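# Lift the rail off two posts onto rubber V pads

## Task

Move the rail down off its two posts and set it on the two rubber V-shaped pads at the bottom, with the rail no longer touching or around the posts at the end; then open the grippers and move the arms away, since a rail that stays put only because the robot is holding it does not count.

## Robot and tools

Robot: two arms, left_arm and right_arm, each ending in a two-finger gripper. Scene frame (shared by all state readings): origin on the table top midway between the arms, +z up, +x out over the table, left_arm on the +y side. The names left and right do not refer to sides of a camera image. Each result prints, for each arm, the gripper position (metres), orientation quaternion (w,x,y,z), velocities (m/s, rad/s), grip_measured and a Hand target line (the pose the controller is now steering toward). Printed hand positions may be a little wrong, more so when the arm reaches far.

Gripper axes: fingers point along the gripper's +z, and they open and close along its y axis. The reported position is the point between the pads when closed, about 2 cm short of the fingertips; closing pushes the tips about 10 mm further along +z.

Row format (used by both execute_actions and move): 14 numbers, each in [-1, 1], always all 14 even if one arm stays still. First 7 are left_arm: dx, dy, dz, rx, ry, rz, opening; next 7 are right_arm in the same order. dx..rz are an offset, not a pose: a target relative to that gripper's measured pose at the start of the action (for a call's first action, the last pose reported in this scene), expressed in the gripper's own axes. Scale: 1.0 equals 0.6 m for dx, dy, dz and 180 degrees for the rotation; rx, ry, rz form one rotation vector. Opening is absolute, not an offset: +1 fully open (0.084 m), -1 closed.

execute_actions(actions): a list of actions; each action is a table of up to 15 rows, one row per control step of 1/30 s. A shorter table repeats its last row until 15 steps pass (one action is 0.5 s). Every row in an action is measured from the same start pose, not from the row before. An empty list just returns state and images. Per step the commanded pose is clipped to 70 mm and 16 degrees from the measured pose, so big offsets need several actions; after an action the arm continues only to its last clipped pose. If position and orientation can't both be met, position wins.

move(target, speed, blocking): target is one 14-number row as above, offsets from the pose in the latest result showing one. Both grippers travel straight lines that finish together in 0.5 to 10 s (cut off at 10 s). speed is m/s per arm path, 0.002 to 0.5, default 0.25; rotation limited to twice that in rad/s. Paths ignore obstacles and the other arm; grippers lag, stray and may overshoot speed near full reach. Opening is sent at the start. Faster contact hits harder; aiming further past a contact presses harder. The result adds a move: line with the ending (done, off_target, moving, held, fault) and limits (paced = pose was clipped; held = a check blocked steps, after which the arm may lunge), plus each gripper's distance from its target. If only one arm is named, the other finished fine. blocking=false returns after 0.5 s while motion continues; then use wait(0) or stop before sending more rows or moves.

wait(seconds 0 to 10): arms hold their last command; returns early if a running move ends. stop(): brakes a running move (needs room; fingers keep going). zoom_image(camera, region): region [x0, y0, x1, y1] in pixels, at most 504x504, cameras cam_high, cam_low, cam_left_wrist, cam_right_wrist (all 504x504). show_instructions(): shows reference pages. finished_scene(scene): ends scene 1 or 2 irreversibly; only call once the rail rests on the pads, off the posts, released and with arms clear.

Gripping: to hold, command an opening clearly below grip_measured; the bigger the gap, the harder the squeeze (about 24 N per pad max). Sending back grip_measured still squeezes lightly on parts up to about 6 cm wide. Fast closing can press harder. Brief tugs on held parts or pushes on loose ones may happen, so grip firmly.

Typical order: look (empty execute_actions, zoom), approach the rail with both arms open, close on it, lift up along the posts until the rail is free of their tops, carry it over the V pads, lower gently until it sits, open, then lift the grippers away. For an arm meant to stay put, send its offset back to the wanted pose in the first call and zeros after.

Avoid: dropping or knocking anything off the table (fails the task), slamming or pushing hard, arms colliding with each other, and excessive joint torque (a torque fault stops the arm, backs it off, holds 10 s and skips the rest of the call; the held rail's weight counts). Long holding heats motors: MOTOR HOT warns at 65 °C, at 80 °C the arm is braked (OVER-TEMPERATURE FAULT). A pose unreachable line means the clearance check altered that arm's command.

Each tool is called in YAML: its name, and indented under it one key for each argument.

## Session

execute_actions:
  actions: []

show_instructions:

Scene clock: 0.00 s.
left_arm: end_effector_position=(+0.4203, +0.8868, +0.1617) grip_measured=+1.00 end_effector_quat_wxyz=(+0.597, +0.413, +0.535, +0.432) end_effector_velocity=(-0.000, -0.000, -0.000) end_effector_angular_velocity=(-0.000, +0.001, +0.000) | right_arm: end_effector_position=(+0.5478, -0.3836, +0.2534) grip_measured=+1.00 end_effector_quat_wxyz=(+0.040, -0.478, +0.872, -0.095) end_effector_velocity=(+0.000, +0.000, -0.000) end_effector_angular_velocity=(+0.000, -0.000, -0.000)
Joint positions: left_arm=[ 1.262  1.004 -0.178  1.785 -1.733  1.329  0.549  0.084] | right_arm=[-0.34  -0.013  0.07   1.123 -0.13   0.965  2.089  0.084]
Joint velocities: left_arm=[ 0.    -0.    -0.    -0.001  0.    -0.    -0.    -0.   ] | right_arm=[ 0.  0.  0.  0.  0. -0.  0. -0.]
Hand target (left_arm): +0.420, +0.887, +0.162; +0.597, +0.413, +0.535, +0.432
Hand target (right_arm): +0.548, -0.384, +0.253; +0.040, -0.478, +0.872, -0.095
camera_calibration (this result's frames):
cam_left_wrist: T_world_to_cam=[[-0.0821503, 0.289392, 0.953679, -0.338994], [-0.0528254, -0.956833, 0.285799, 0.893422], [0.995219, -0.0269, 0.0938913, -0.279607], [0, 0, 0, 1]] pos_world=[0.297617, 0.945436, 0.0942052]
cam_right_wrist: T_world_to_cam=[[-0.830419, 0.519385, -0.2016, 0.733311], [0.537064, 0.842512, -0.0416656, 0.11194], [0.14821, -0.142872, -0.978581, 0.237336], [0, 0, 0, 1]] pos_world=[0.513661, -0.441273, 0.384753]

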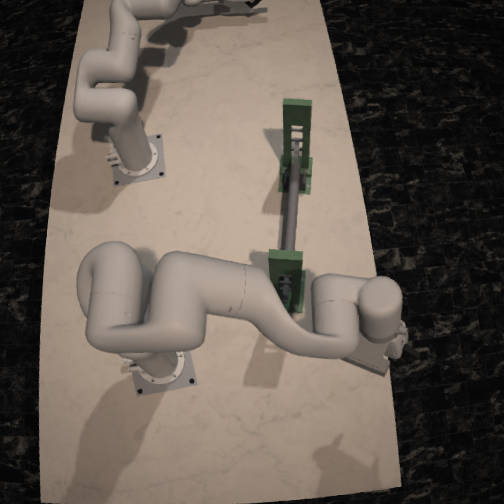

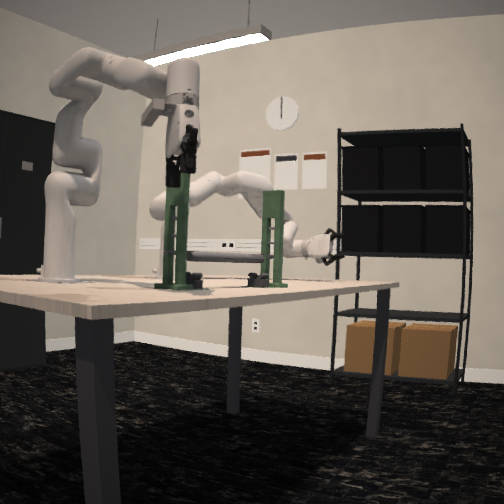

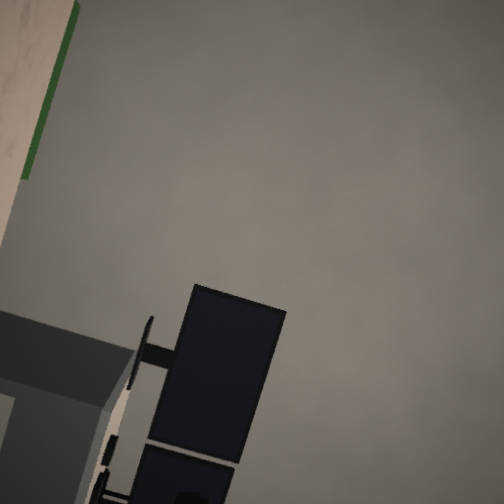

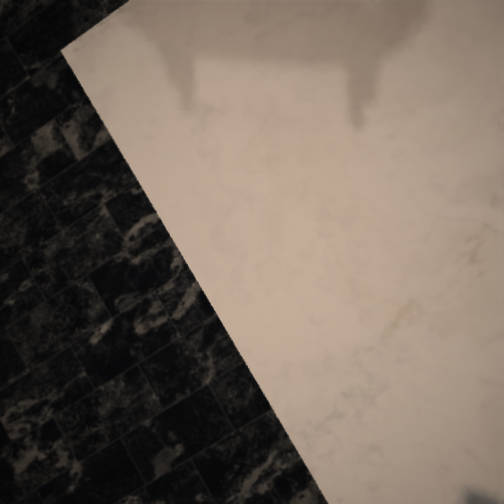

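Reference images for this scene: manual page 1, manual page 2, manual page 3, manual page 4, manual page 5.

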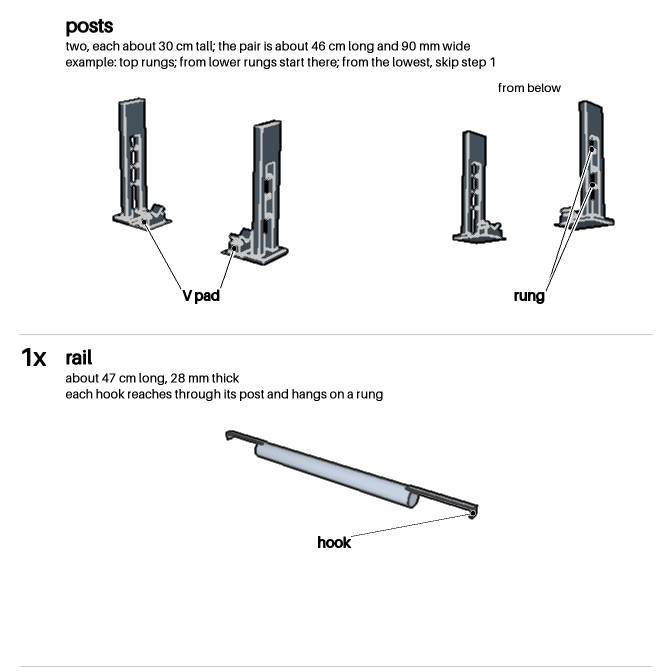

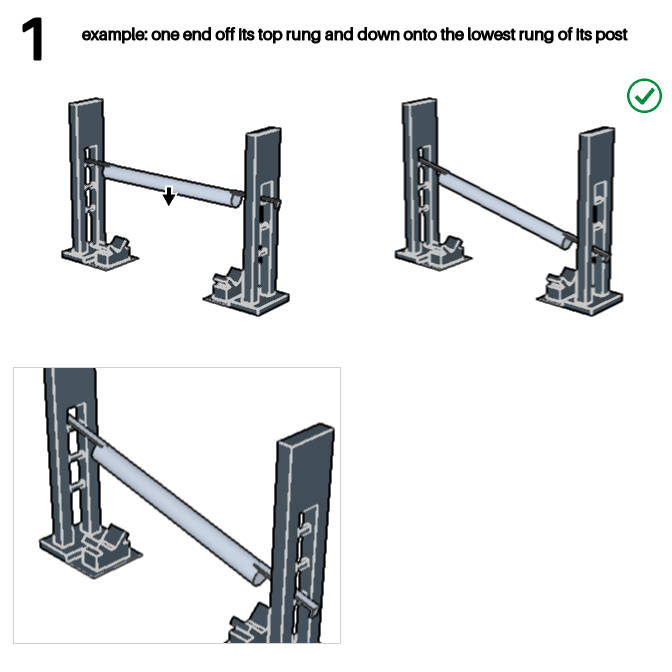

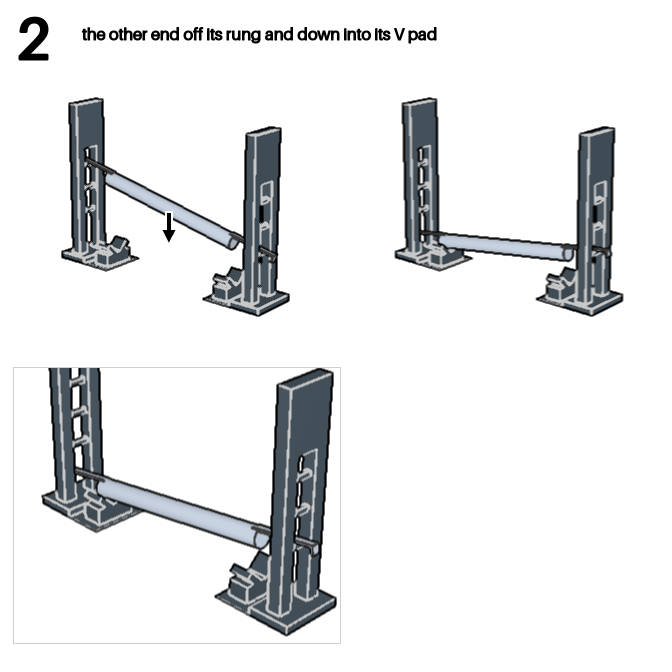

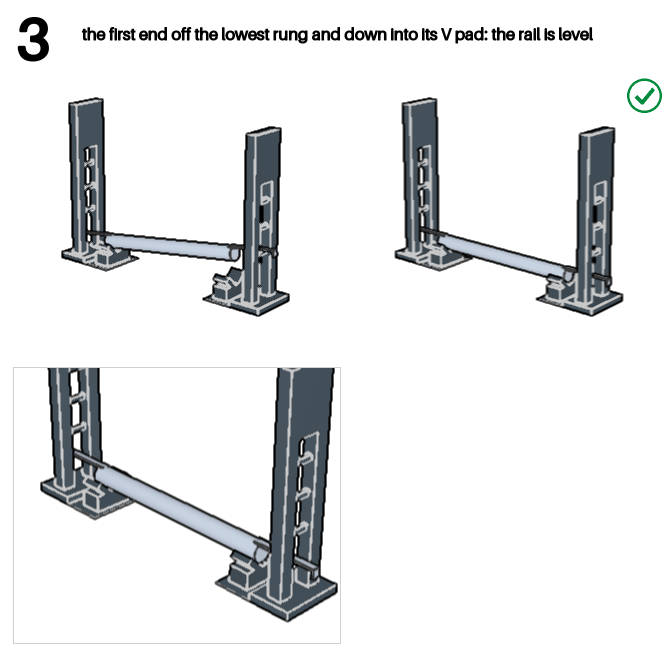

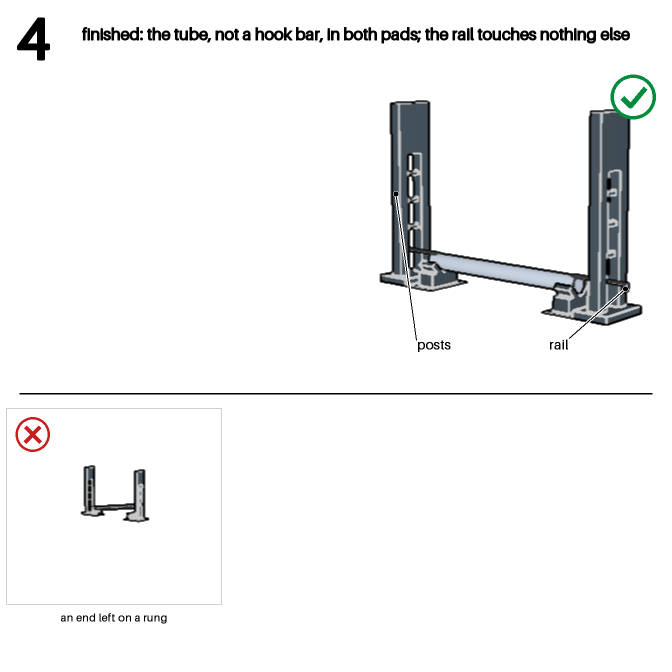

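zoom_image:
  camera: "cam_low"
  region: [140, 180, 300, 300]

zoom_image:
  camera: "cam_high"
  region: [220, 90, 380, 330]

Region (140, 180, 300, 300) of cam_low's 504x504 image, scaled by 3.150, with more detail than that image has; it fills the top 378 rows of this view, and the rest is white.

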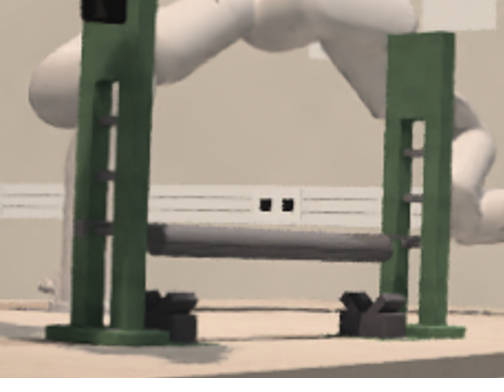

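Region (220, 90, 380, 330) of cam_high's 504x504 image, scaled by 2.100, with more detail than that image has.

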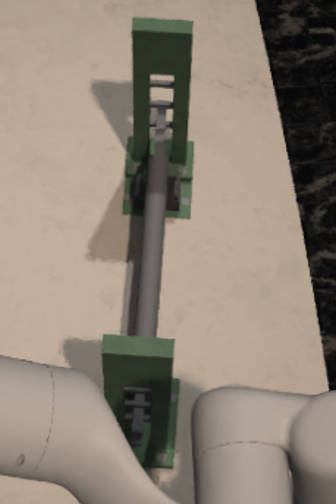

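move:
  target: [-0.9535,-0.026,0.172,0.5377,-0.1263,-0.0834,1, -0.4638,0.5,-0.3123,-0.0632,-0.0196,-0.1253,1]

Scene clock: 22.63 s.
left_arm: end_effector_position=(+0.4932, +0.3306, +0.3196) grip_measured=+1.00 end_effector_quat_wxyz=(+0.223, +0.720, +0.603, -0.261) end_effector_velocity=(+0.001, -0.006, +0.002) end_effector_angular_velocity=(-0.004, +0.008, -0.014) | right_arm: end_effector_position=(+0.4188, +0.0313, +0.3706) grip_measured=+1.00 end_effector_quat_wxyz=(+0.001, -0.643, +0.766, +0.001) end_effector_velocity=(-0.001, +0.003, +0.001) end_effector_angular_velocity=(-0.000, +0.000, +0.005)
Joint positions: left_arm=[ 0.56   0.384 -0.4    1.739 -0.486  1.687 -1.122  0.084] | right_arm=[ 0.092  0.12   0.526  1.652 -0.058  1.546  2.516  0.084]
Joint velocities: left_arm=[-0.01   0.014 -0.006  0.023  0.004  0.017 -0.011 -0.   ] | right_arm=[ 0.005  0.006  0.003  0.01  -0.003  0.005  0.003  0.   ]
Hand target (left_arm): +0.493, +0.330, +0.320; +0.222, +0.721, +0.602, -0.262
Hand target (right_arm): +0.419, +0.032, +0.371; +0.001, -0.643, +0.766, +0.001
Off the commanded pose (left_arm): 0.002 m, 1 deg.
Off the commanded pose (right_arm): 0.001 m, 0 deg.
move: done
camera_calibration (this result's frames):
cam_left_wrist: T_world_to_cam=[[0.986011, -0.166422, 0.00932242, -0.396955], [-0.133213, -0.753172, 0.644195, 0.177656], [-0.100186, -0.636425, -0.764805, 0.634251], [0, 0, 0, 1]] pos_world=[0.478611, 0.471397, 0.374334]
cam_right_wrist: T_world_to_cam=[[-0.986119, 0.166021, 0.00242837, 0.435087], [0.165953, 0.985973, -0.017811, -0.0213025], [-0.00535131, -0.0171608, -0.999838, 0.498665], [0, 0, 0, 1]] pos_world=[0.435251, -0.0426724, 0.497149]

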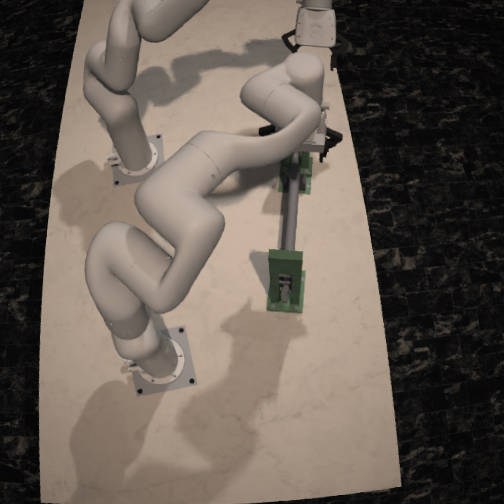

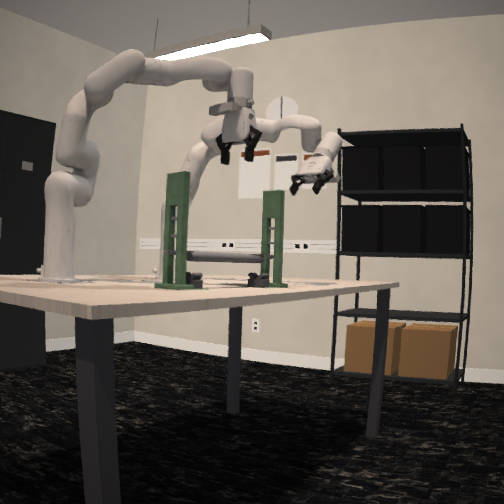

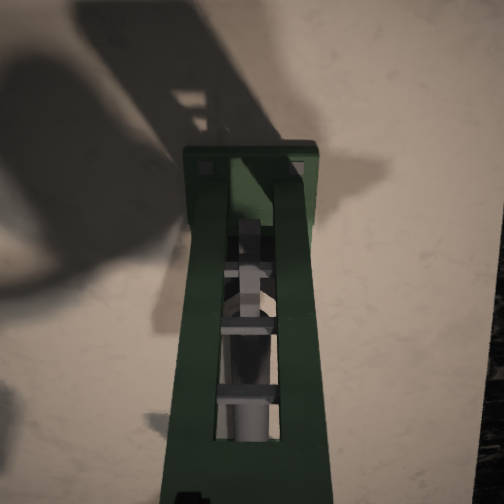

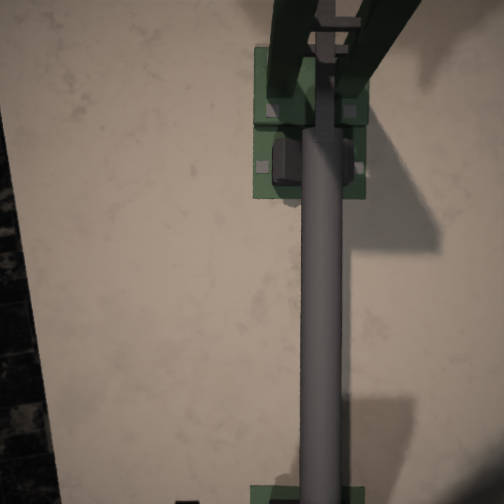

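move:
  target: [0,0,0,0,0,0,1, 0.0067,0.0258,0.4877,0,0,0.0038,1]
  speed: 0.2

Scene clock: 31.13 s.
left_arm: end_effector_position=(+0.4932, +0.3306, +0.3196) grip_measured=+1.00 end_effector_quat_wxyz=(+0.223, +0.720, +0.603, -0.261) end_effector_velocity=(+0.000, -0.000, +0.001) end_effector_angular_velocity=(+0.001, -0.002, -0.001) | right_arm: end_effector_position=(+0.4032, +0.0311, +0.0784) grip_measured=+1.00 end_effector_quat_wxyz=(+0.001, -0.639, +0.770, +0.001) end_effector_velocity=(-0.000, -0.001, -0.003) end_effector_angular_velocity=(-0.004, +0.002, -0.001)
Joint positions: left_arm=[ 0.56   0.384 -0.4    1.739 -0.486  1.687 -1.122  0.084] | right_arm=[ 0.121  0.311  0.487  1.005 -0.212  0.736  2.657  0.084]
Joint velocities: left_arm=[-0.001 -0.002 -0.     0.001 -0.     0.001  0.     0.   ] | right_arm=[ 0.002  0.007 -0.003 -0.001 -0.006 -0.003  0.005  0.   ]
Hand target (left_arm): +0.493, +0.331, +0.320; +0.223, +0.720, +0.603, -0.261
Hand target (right_arm): +0.403, +0.031, +0.078; +0.001, -0.639, +0.770, +0.001
Off the commanded pose (left_arm): 0.000 m, 0 deg.
Off the commanded pose (right_arm): 0.001 m, 0 deg.
move: done
camera_calibration (this result's frames):
cam_left_wrist: T_world_to_cam=[[0.98601, -0.166424, 0.00932221, -0.396954], [-0.133215, -0.753171, 0.644195, 0.177655], [-0.100188, -0.636425, -0.764804, 0.634252], [0, 0, 0, 1]] pos_world=[0.478612, 0.471396, 0.374334]
cam_right_wrist: T_world_to_cam=[[-0.984085, 0.177687, 0.0019072, 0.419227], [0.177629, 0.98395, -0.0170335, -0.0284881], [-0.00490322, -0.0164236, -0.999853, 0.206224], [0, 0, 0, 1]] pos_world=[0.418627, -0.0430734, 0.204909]

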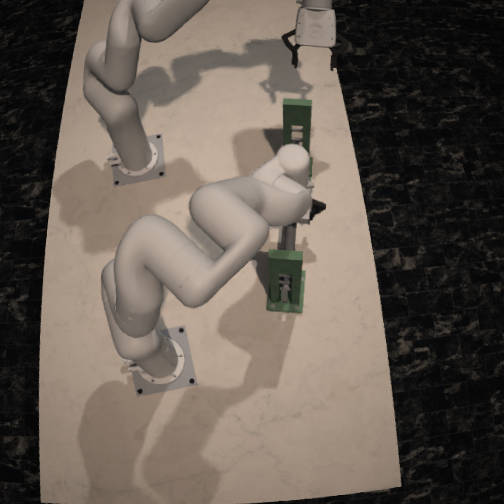

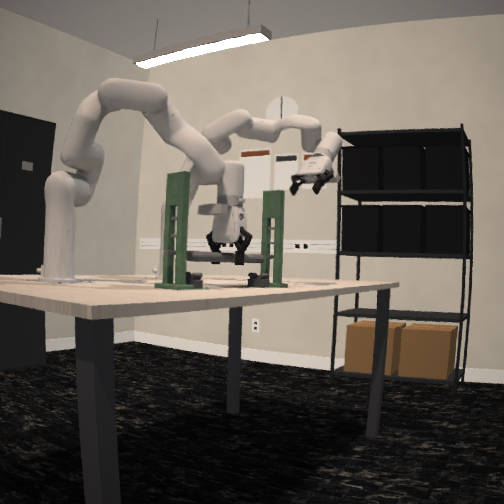

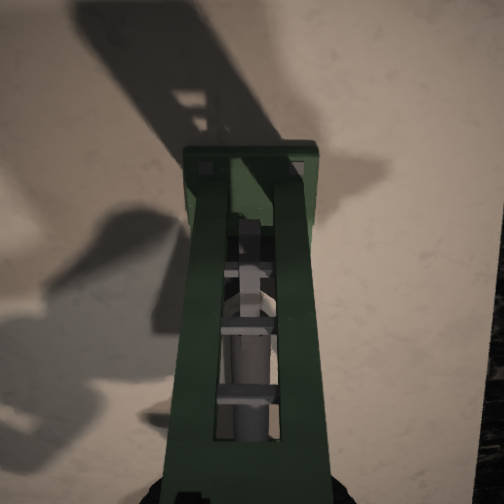

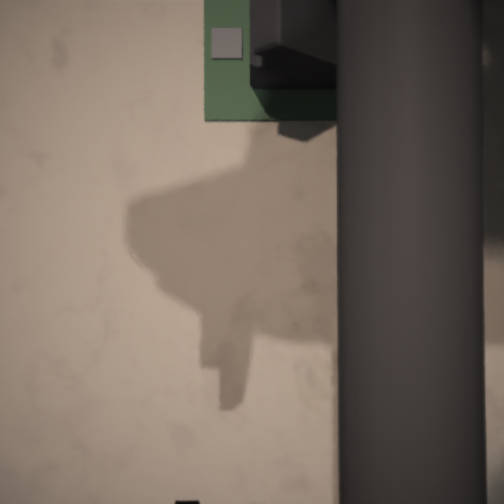

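move:
  target: [0,0,0,0,0,0,1, 0,-0.0035,-0.0045,0,0,0,0.2]
  speed: 0.03

move:
  target: [0,0,0,0,0,0,1, 0,0,0,0,0,0,-1]

Scene clock: 35.10 s.
left_arm: end_effector_position=(+0.4932, +0.3306, +0.3196) grip_measured=+1.00 end_effector_quat_wxyz=(+0.223, +0.720, +0.603, -0.261) end_effector_velocity=(+0.000, +0.001, -0.000) end_effector_angular_velocity=(-0.000, +0.000, +0.001) | right_arm: end_effector_position=(+0.4052, +0.0307, +0.0810) grip_measured=+0.19 end_effector_quat_wxyz=(+0.001, -0.639, +0.770, +0.001) end_effector_velocity=(+0.000, -0.000, +0.000) end_effector_angular_velocity=(-0.001, +0.002, +0.001)
Joint positions: left_arm=[ 0.56   0.384 -0.4    1.739 -0.486  1.687 -1.122  0.084] | right_arm=[ 0.118  0.309  0.487  1.011 -0.209  0.744  2.651  0.052]
Joint velocities: left_arm=[ 0.001  0.001  0.     0.002  0.     0.     0.    -0.   ] | right_arm=[-0.001 -0.     0.     0.001  0.002  0.004 -0.003 -0.   ]
Hand target (left_arm): +0.493, +0.331, +0.320; +0.223, +0.720, +0.603, -0.261
Hand target (right_arm): +0.405, +0.031, +0.081; +0.001, -0.639, +0.770, +0.001
Off the commanded pose (left_arm): 0.000 m, 0 deg.
Off the commanded pose (right_arm): 0.000 m, 0 deg.
move: done
camera_calibration (this result's frames):
cam_left_wrist: T_world_to_cam=[[0.98601, -0.166424, 0.00932217, -0.396954], [-0.133215, -0.753171, 0.644195, 0.177655], [-0.100188, -0.636425, -0.764804, 0.634252], [0, 0, 0, 1]] pos_world=[0.478612, 0.471396, 0.374334]
cam_right_wrist: T_world_to_cam=[[-0.984079, 0.177724, 0.0018503, 0.421277], [0.177667, 0.983944, -0.017008, -0.0284423], [-0.00484332, -0.0164085, -0.999854, 0.208821], [0, 0, 0, 1]] pos_world=[0.420634, -0.0434589, 0.207527]

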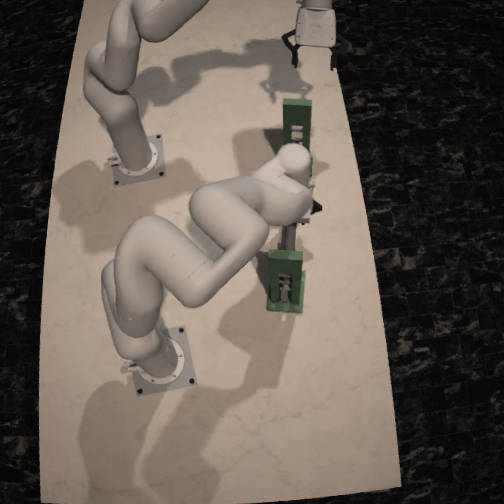

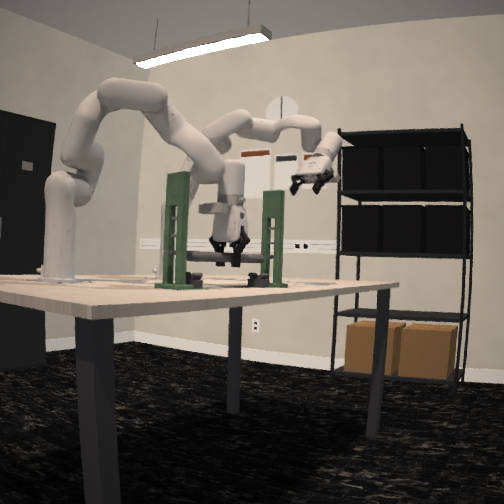

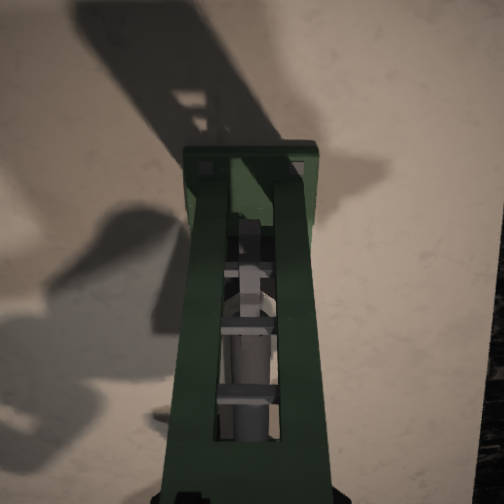

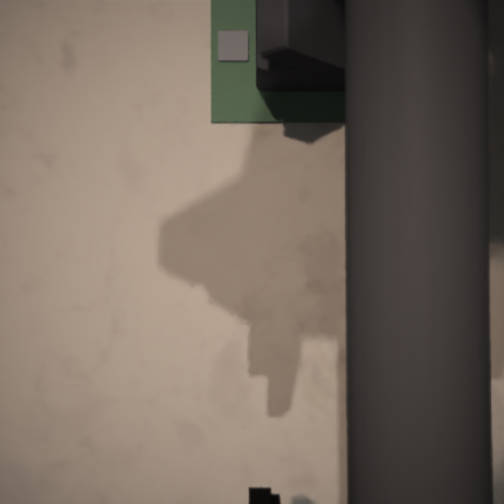

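Scene clock: 35.60 s.
left_arm: end_effector_position=(+0.4932, +0.3306, +0.3196) grip_measured=+1.00 end_effector_quat_wxyz=(+0.223, +0.720, +0.603, -0.261) end_effector_velocity=(-0.000, -0.001, -0.000) end_effector_angular_velocity=(+0.001, +0.000, -0.002) | right_arm: end_effector_position=(+0.4051, +0.0308, +0.0810) grip_measured=-0.40 end_effector_quat_wxyz=(+0.001, -0.639, +0.769, +0.001) end_effector_velocity=(-0.001, -0.000, -0.000) end_effector_angular_velocity=(-0.001, +0.001, -0.000)
Joint positions: left_arm=[ 0.56   0.384 -0.4    1.739 -0.486  1.687 -1.122  0.084] | right_arm=[ 0.118  0.309  0.488  1.011 -0.209  0.744  2.651  0.027]
Joint velocities: left_arm=[-0.001 -0.    -0.    -0.     0.001  0.     0.    -0.   ] | right_arm=[ 0.    -0.     0.    -0.001  0.     0.     0.001  0.   ]
Hand target (left_arm): +0.493, +0.331, +0.320; +0.223, +0.720, +0.603, -0.261
Hand target (right_arm): +0.405, +0.031, +0.081; +0.001, -0.639, +0.770, +0.001
Off the commanded pose (left_arm): 0.000 m, 0 deg.
Off the commanded pose (right_arm): 0.000 m, 0 deg.
move: done
camera_calibration (this result's frames):
cam_left_wrist: T_world_to_cam=[[0.98601, -0.166424, 0.00932234, -0.396954], [-0.133215, -0.753171, 0.644195, 0.177655], [-0.100188, -0.636425, -0.764804, 0.634251], [0, 0, 0, 1]] pos_world=[0.478612, 0.471396, 0.374334]
cam_right_wrist: T_world_to_cam=[[-0.984134, 0.177418, 0.00184745, 0.421238], [0.177361, 0.983997, -0.0170895, -0.0283263], [-0.00484987, -0.0164907, -0.999852, 0.208841], [0, 0, 0, 1]] pos_world=[0.420591, -0.0434182, 0.207548]

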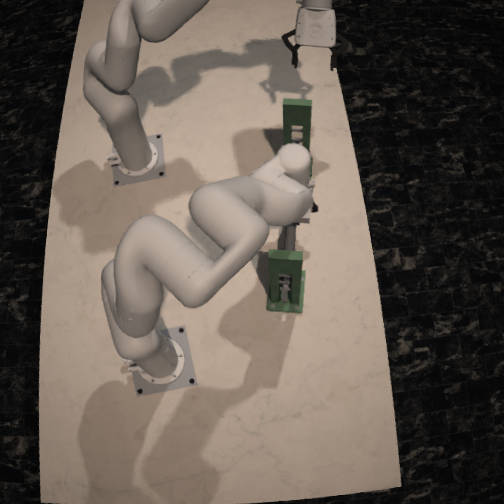

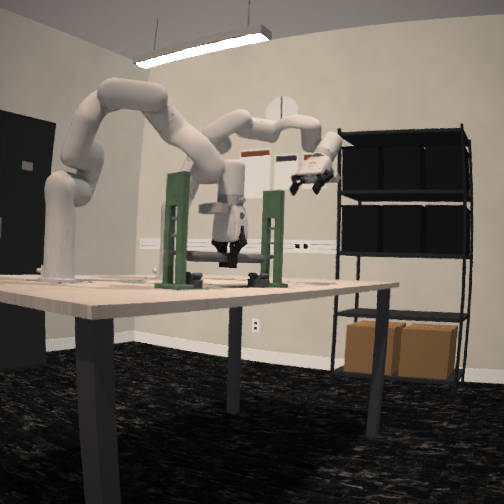

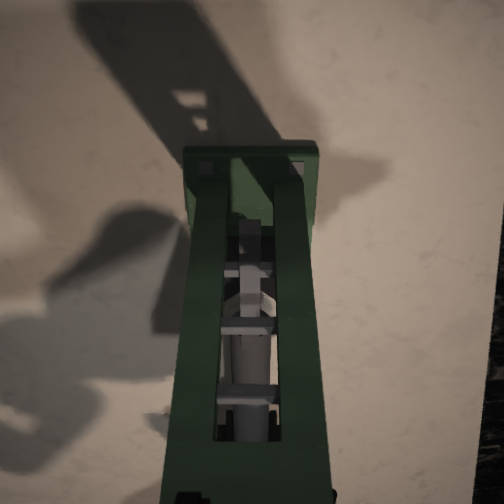

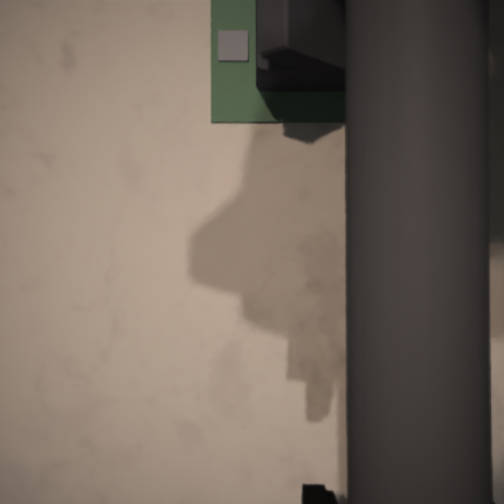

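zoom_image:
  camera: "cam_left_wrist"
  region: [190, 190, 310, 350]

move:
  target: [0,0,0,0,0,0,1, 0,0,-0.03,0,0,0,-1]
  speed: 0.04

move:
  target: [0,0,0,0,0,0,1, 0.062,0,0,0,0,0,-1]
  speed: 0.04

zoom_image:
  camera: "cam_left_wrist"
  region: [190, 190, 310, 350]

Region (190, 190, 310, 350) of cam_left_wrist's 504x504 image, scaled by 3.150, with more detail than that image has; it fills the left 378 columns of this view, and the rest is white.

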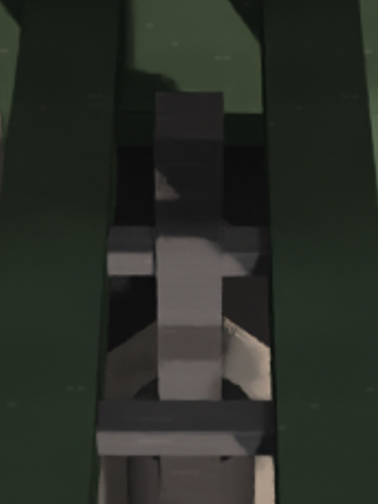

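Scene clock: 38.93 s.
left_arm: end_effector_position=(+0.4932, +0.3306, +0.3196) grip_measured=+1.00 end_effector_quat_wxyz=(+0.223, +0.720, +0.603, -0.261) end_effector_velocity=(-0.000, +0.001, +0.000) end_effector_angular_velocity=(+0.001, -0.001, +0.001) | right_arm: end_effector_position=(+0.4050, +0.0306, +0.0987) grip_measured=-0.40 end_effector_quat_wxyz=(+0.001, -0.639, +0.769, +0.001) end_effector_velocity=(-0.000, -0.001, +0.001) end_effector_angular_velocity=(-0.001, +0.002, -0.001)
Joint positions: left_arm=[ 0.56   0.384 -0.4    1.739 -0.486  1.687 -1.122  0.084] | right_arm=[ 0.108  0.272  0.5    1.023 -0.18   0.788  2.631  0.027]
Joint velocities: left_arm=[ 0.001 -0.001  0.    -0.     0.001 -0.     0.    -0.   ] | right_arm=[-0.001 -0.001  0.     0.001  0.003  0.004 -0.002 -0.   ]
Hand target (left_arm): +0.493, +0.331, +0.320; +0.223, +0.720, +0.603, -0.261
Hand target (right_arm): +0.405, +0.031, +0.099; +0.001, -0.639, +0.769, +0.001
Off the commanded pose (left_arm): 0.000 m, 0 deg.
Off the commanded pose (right_arm): 0.000 m, 0 deg.
move: done
camera_calibration (this result's frames):
cam_left_wrist: T_world_to_cam=[[0.98601, -0.166424, 0.00932246, -0.396954], [-0.133215, -0.753171, 0.644195, 0.177655], [-0.100188, -0.636425, -0.764804, 0.634251], [0, 0, 0, 1]] pos_world=[0.478612, 0.471396, 0.374334]
cam_right_wrist: T_world_to_cam=[[-0.984132, 0.177424, 0.00214616, 0.421083], [0.17736, 0.983992, -0.0174314, -0.0278099], [-0.00520455, -0.0167742, -0.999846, 0.226673], [0, 0, 0, 1]] pos_world=[0.420514, -0.0435432, 0.22525]

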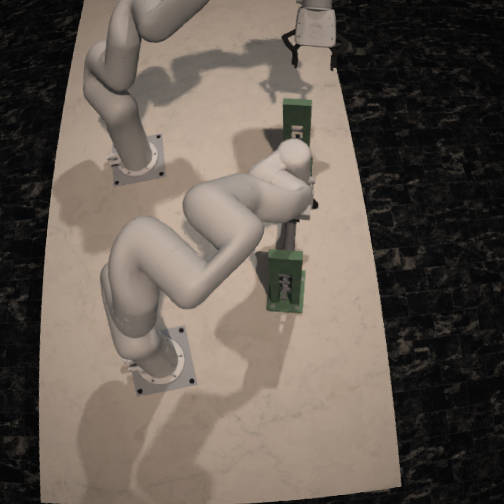

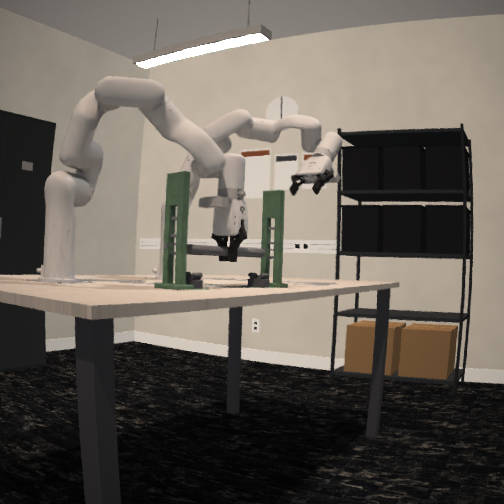

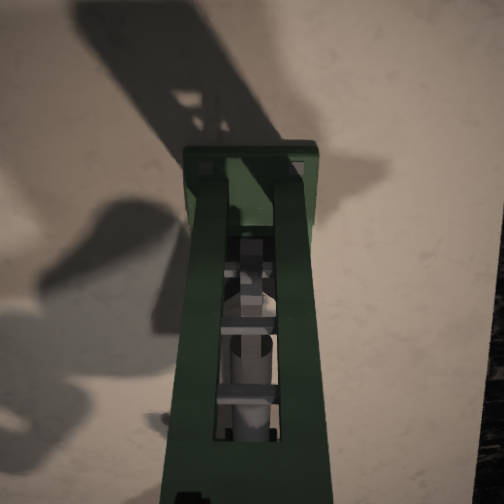

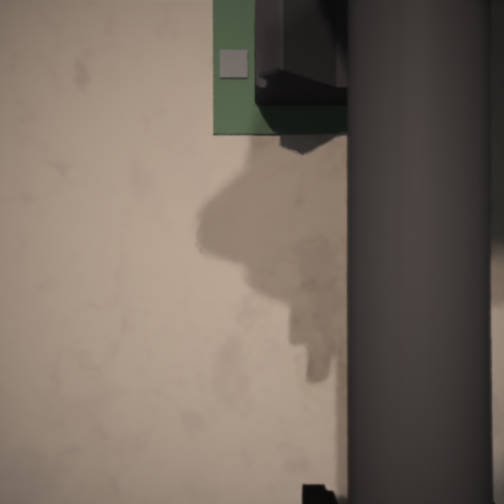

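Scene clock: 40.23 s.
left_arm: end_effector_position=(+0.4932, +0.3306, +0.3196) grip_measured=+1.00 end_effector_quat_wxyz=(+0.223, +0.720, +0.603, -0.261) end_effector_velocity=(+0.000, -0.000, +0.001) end_effector_angular_velocity=(-0.000, -0.001, +0.000) | right_arm: end_effector_position=(+0.3983, -0.0057, +0.0986) grip_measured=-0.40 end_effector_quat_wxyz=(+0.001, -0.639, +0.769, +0.001) end_effector_velocity=(-0.001, -0.002, -0.000) end_effector_angular_velocity=(+0.001, +0.001, +0.000)
Joint positions: left_arm=[ 0.56   0.384 -0.4    1.739 -0.486  1.687 -1.122  0.084] | right_arm=[ 0.05   0.179  0.5    0.907 -0.122  0.751  2.544  0.027]
Joint velocities: left_arm=[-0.001 -0.001  0.     0.001 -0.001 -0.    -0.    -0.   ] | right_arm=[-0.003 -0.005  0.    -0.006  0.005 -0.002 -0.006  0.   ]
Hand target (left_arm): +0.493, +0.331, +0.320; +0.223, +0.720, +0.603, -0.261
Hand target (right_arm): +0.398, -0.006, +0.099; +0.001, -0.639, +0.769, +0.001
Off the commanded pose (left_arm): 0.000 m, 0 deg.
Off the commanded pose (right_arm): 0.000 m, 0 deg.
move: done
camera_calibration (this result's frames):
cam_left_wrist: T_world_to_cam=[[0.98601, -0.166424, 0.0093224, -0.396954], [-0.133215, -0.753171, 0.644195, 0.177655], [-0.100188, -0.636425, -0.764804, 0.634251], [0, 0, 0, 1]] pos_world=[0.478612, 0.471396, 0.374334]
cam_right_wrist: T_world_to_cam=[[-0.984185, 0.17713, 0.00201299, 0.420933], [0.177068, 0.984041, -0.0175897, 0.00924773], [-0.00509654, -0.0169551, -0.999843, 0.22588], [0, 0, 0, 1]] pos_world=[0.41379, -0.0798302, 0.22516]

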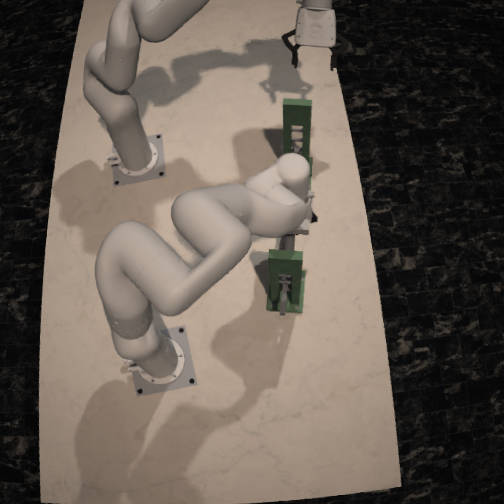

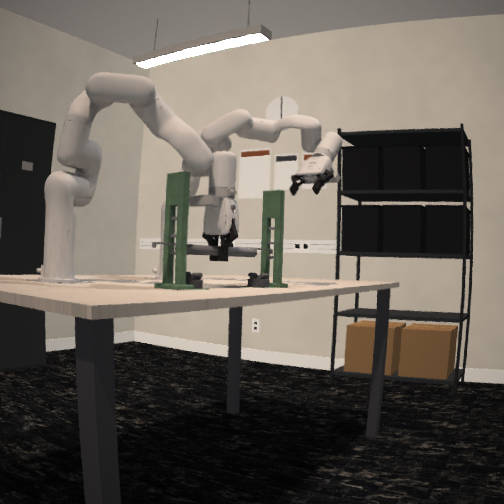

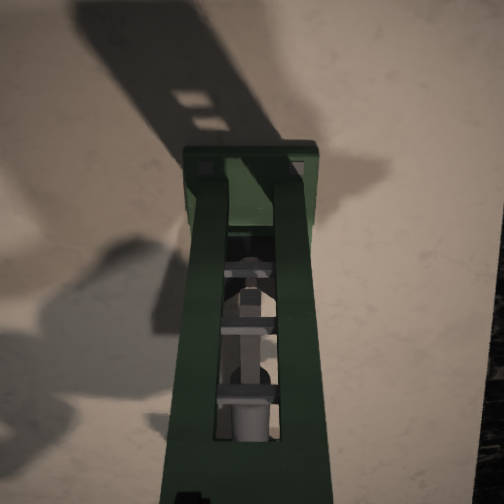

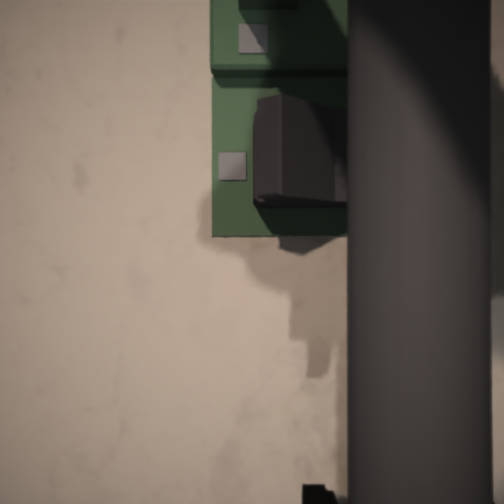

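Region (190, 190, 310, 350) of cam_left_wrist's 504x504 image, scaled by 3.150, with more detail than that image has; it fills the left 378 columns of this view, and the rest is white.

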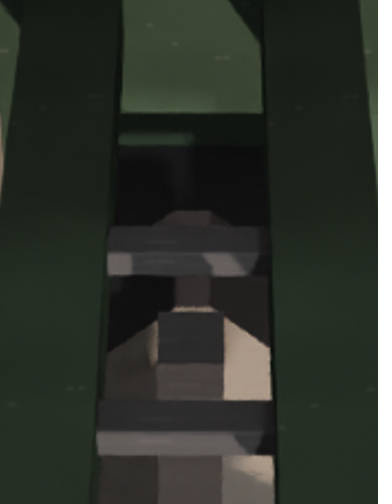

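move:
  target: [0,0,0,0,0,0,1, 0.004,0,0,0,0,0,-1]
  speed: 0.01

move:
  target: [0,0,0,0,0,0,1, 0,0,0.0343,0,0.0351,0,-1]
  speed: 0.04

zoom_image:
  camera: "cam_low"
  region: [140, 180, 300, 300]

Scene clock: 48.07 s.
left_arm: end_effector_position=(+0.4932, +0.3306, +0.3196) grip_measured=+1.00 end_effector_quat_wxyz=(+0.223, +0.720, +0.603, -0.261) end_effector_velocity=(+0.000, -0.001, +0.000) end_effector_angular_velocity=(-0.003, -0.000, -0.001) | right_arm: end_effector_position=(+0.3979, -0.0080, +0.0986) grip_measured=-0.40 end_effector_quat_wxyz=(+0.001, -0.639, +0.769, +0.001) end_effector_velocity=(-0.000, -0.001, -0.000) end_effector_angular_velocity=(+0.000, +0.000, -0.000)
Joint positions: left_arm=[ 0.56   0.384 -0.4    1.739 -0.486  1.687 -1.122  0.084] | right_arm=[ 0.047  0.173  0.499  0.9   -0.118  0.749  2.538  0.027]
Joint velocities: left_arm=[-0.001  0.001 -0.     0.001 -0.002  0.001 -0.     0.   ] | right_arm=[-0.001 -0.003 -0.    -0.003  0.002 -0.001 -0.003  0.   ]
Hand target (left_arm): +0.493, +0.331, +0.320; +0.223, +0.720, +0.603, -0.261
Hand target (right_arm): +0.398, -0.008, +0.099; +0.001, -0.639, +0.769, +0.001
Off the commanded pose (left_arm): 0.000 m, 0 deg.
Off the commanded pose (right_arm): 0.000 m, 0 deg.
move: done
camera_calibration (this result's frames):
cam_left_wrist: T_world_to_cam=[[0.98601, -0.166424, 0.00932234, -0.396954], [-0.133215, -0.753171, 0.644195, 0.177655], [-0.100188, -0.636425, -0.764804, 0.634251], [0, 0, 0, 1]] pos_world=[0.478612, 0.471396, 0.374334]
cam_right_wrist: T_world_to_cam=[[-0.984179, 0.177163, 0.0020032, 0.420935], [0.177101, 0.984035, -0.0176254, 0.0115687], [-0.00509379, -0.0169918, -0.999843, 0.22583], [0, 0, 0, 1]] pos_world=[0.413377, -0.0821209, 0.225155]

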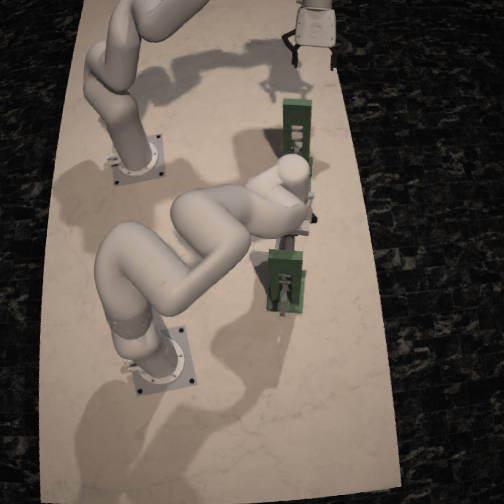

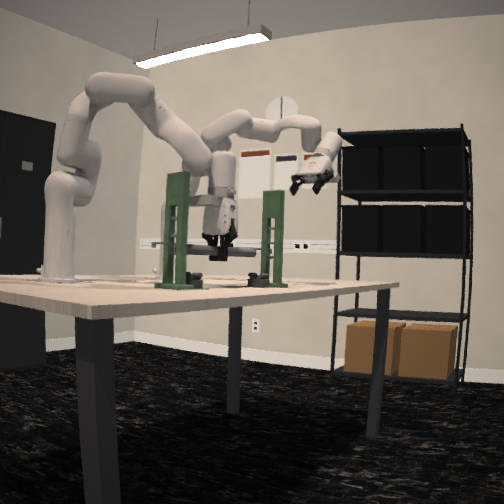

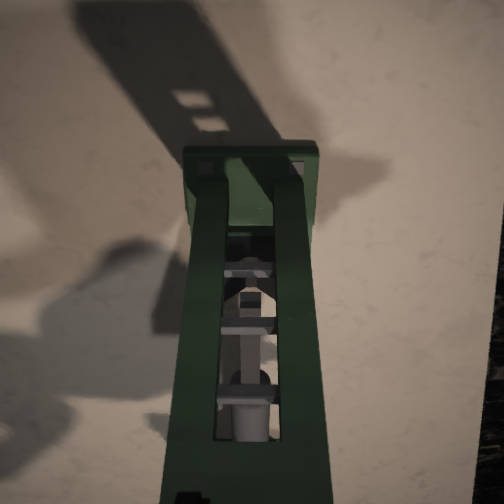

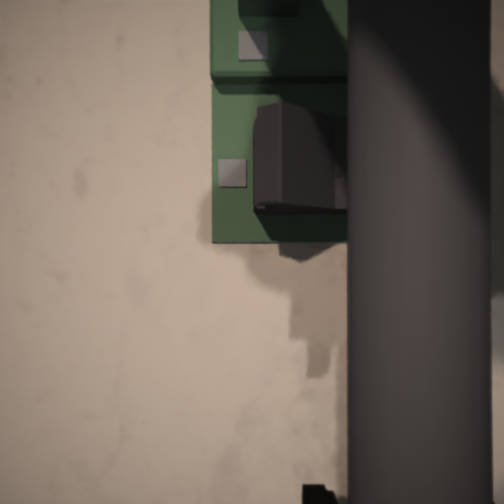

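Scene clock: 49.70 s.
left_arm: end_effector_position=(+0.4932, +0.3306, +0.3196) grip_measured=+1.00 end_effector_quat_wxyz=(+0.223, +0.720, +0.603, -0.261) end_effector_velocity=(-0.000, +0.001, +0.000) end_effector_angular_velocity=(+0.001, +0.000, +0.002) | right_arm: end_effector_position=(+0.3979, -0.0080, +0.0781) grip_measured=-0.40 end_effector_quat_wxyz=(-0.041, -0.638, +0.768, -0.034) end_effector_velocity=(+0.001, +0.000, -0.001) end_effector_angular_velocity=(-0.011, -0.001, -0.002)
Joint positions: left_arm=[ 0.56   0.384 -0.4    1.739 -0.486  1.687 -1.122  0.084] | right_arm=[ 0.11   0.273  0.47   0.978 -0.254  0.834  2.662  0.027]
Joint velocities: left_arm=[ 0.002 -0.001  0.001 -0.    -0.     0.001  0.     0.   ] | right_arm=[ 0.007  0.009 -0.004  0.011 -0.013  0.011  0.013  0.   ]
Hand target (left_arm): +0.493, +0.331, +0.320; +0.223, +0.720, +0.603, -0.261
Hand target (right_arm): +0.398, -0.008, +0.078; -0.041, -0.638, +0.768, -0.034
Off the commanded pose (left_arm): 0.000 m, 0 deg.
Off the commanded pose (right_arm): 0.000 m, 0 deg.
move: done
camera_calibration (this result's frames):
cam_left_wrist: T_world_to_cam=[[0.98601, -0.166424, 0.00932238, -0.396954], [-0.133215, -0.753171, 0.644195, 0.177655], [-0.100188, -0.636425, -0.764804, 0.634251], [0, 0, 0, 1]] pos_world=[0.478612, 0.471396, 0.374334]
cam_right_wrist: T_world_to_cam=[[-0.984123, 0.177471, 0.00250478, 0.420902], [0.175739, 0.976302, -0.126298, 0.0201368], [-0.0248596, -0.123853, -0.991989, 0.211794], [0, 0, 0, 1]] pos_world=[0.415946, -0.0681262, 0.211586]

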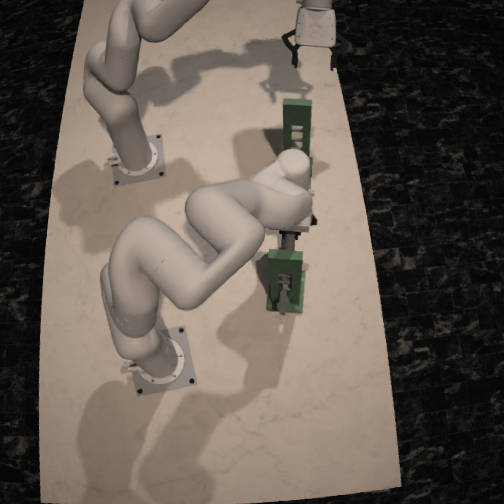

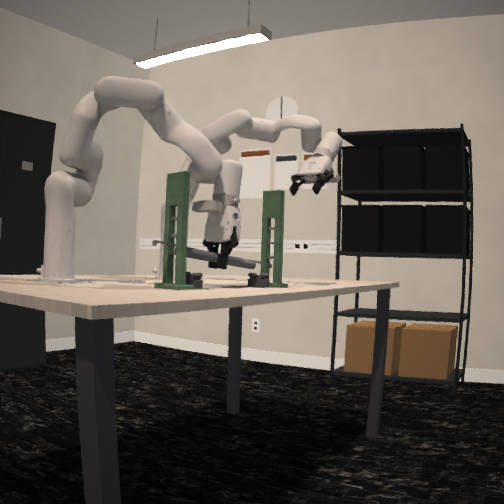

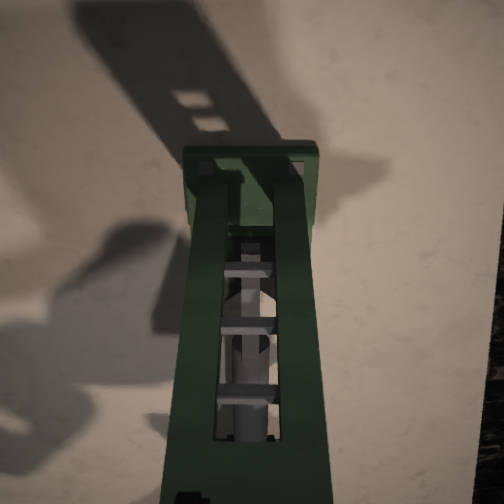

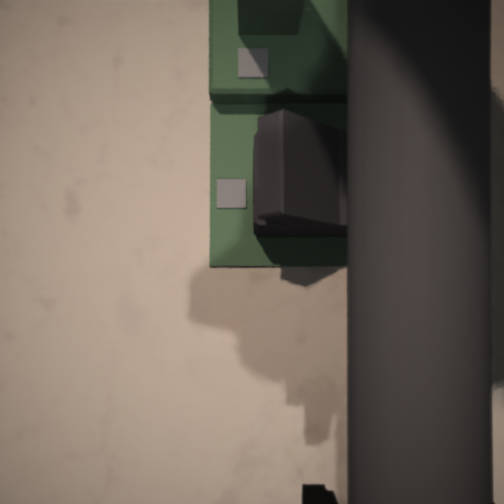

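Region (140, 180, 300, 300) of cam_low's 504x504 image, scaled by 3.150, with more detail than that image has; it fills the top 378 rows of this view, and the rest is white.

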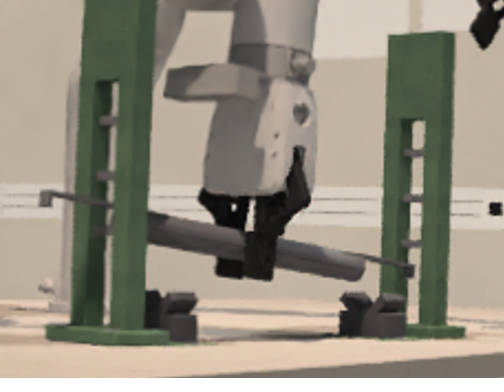

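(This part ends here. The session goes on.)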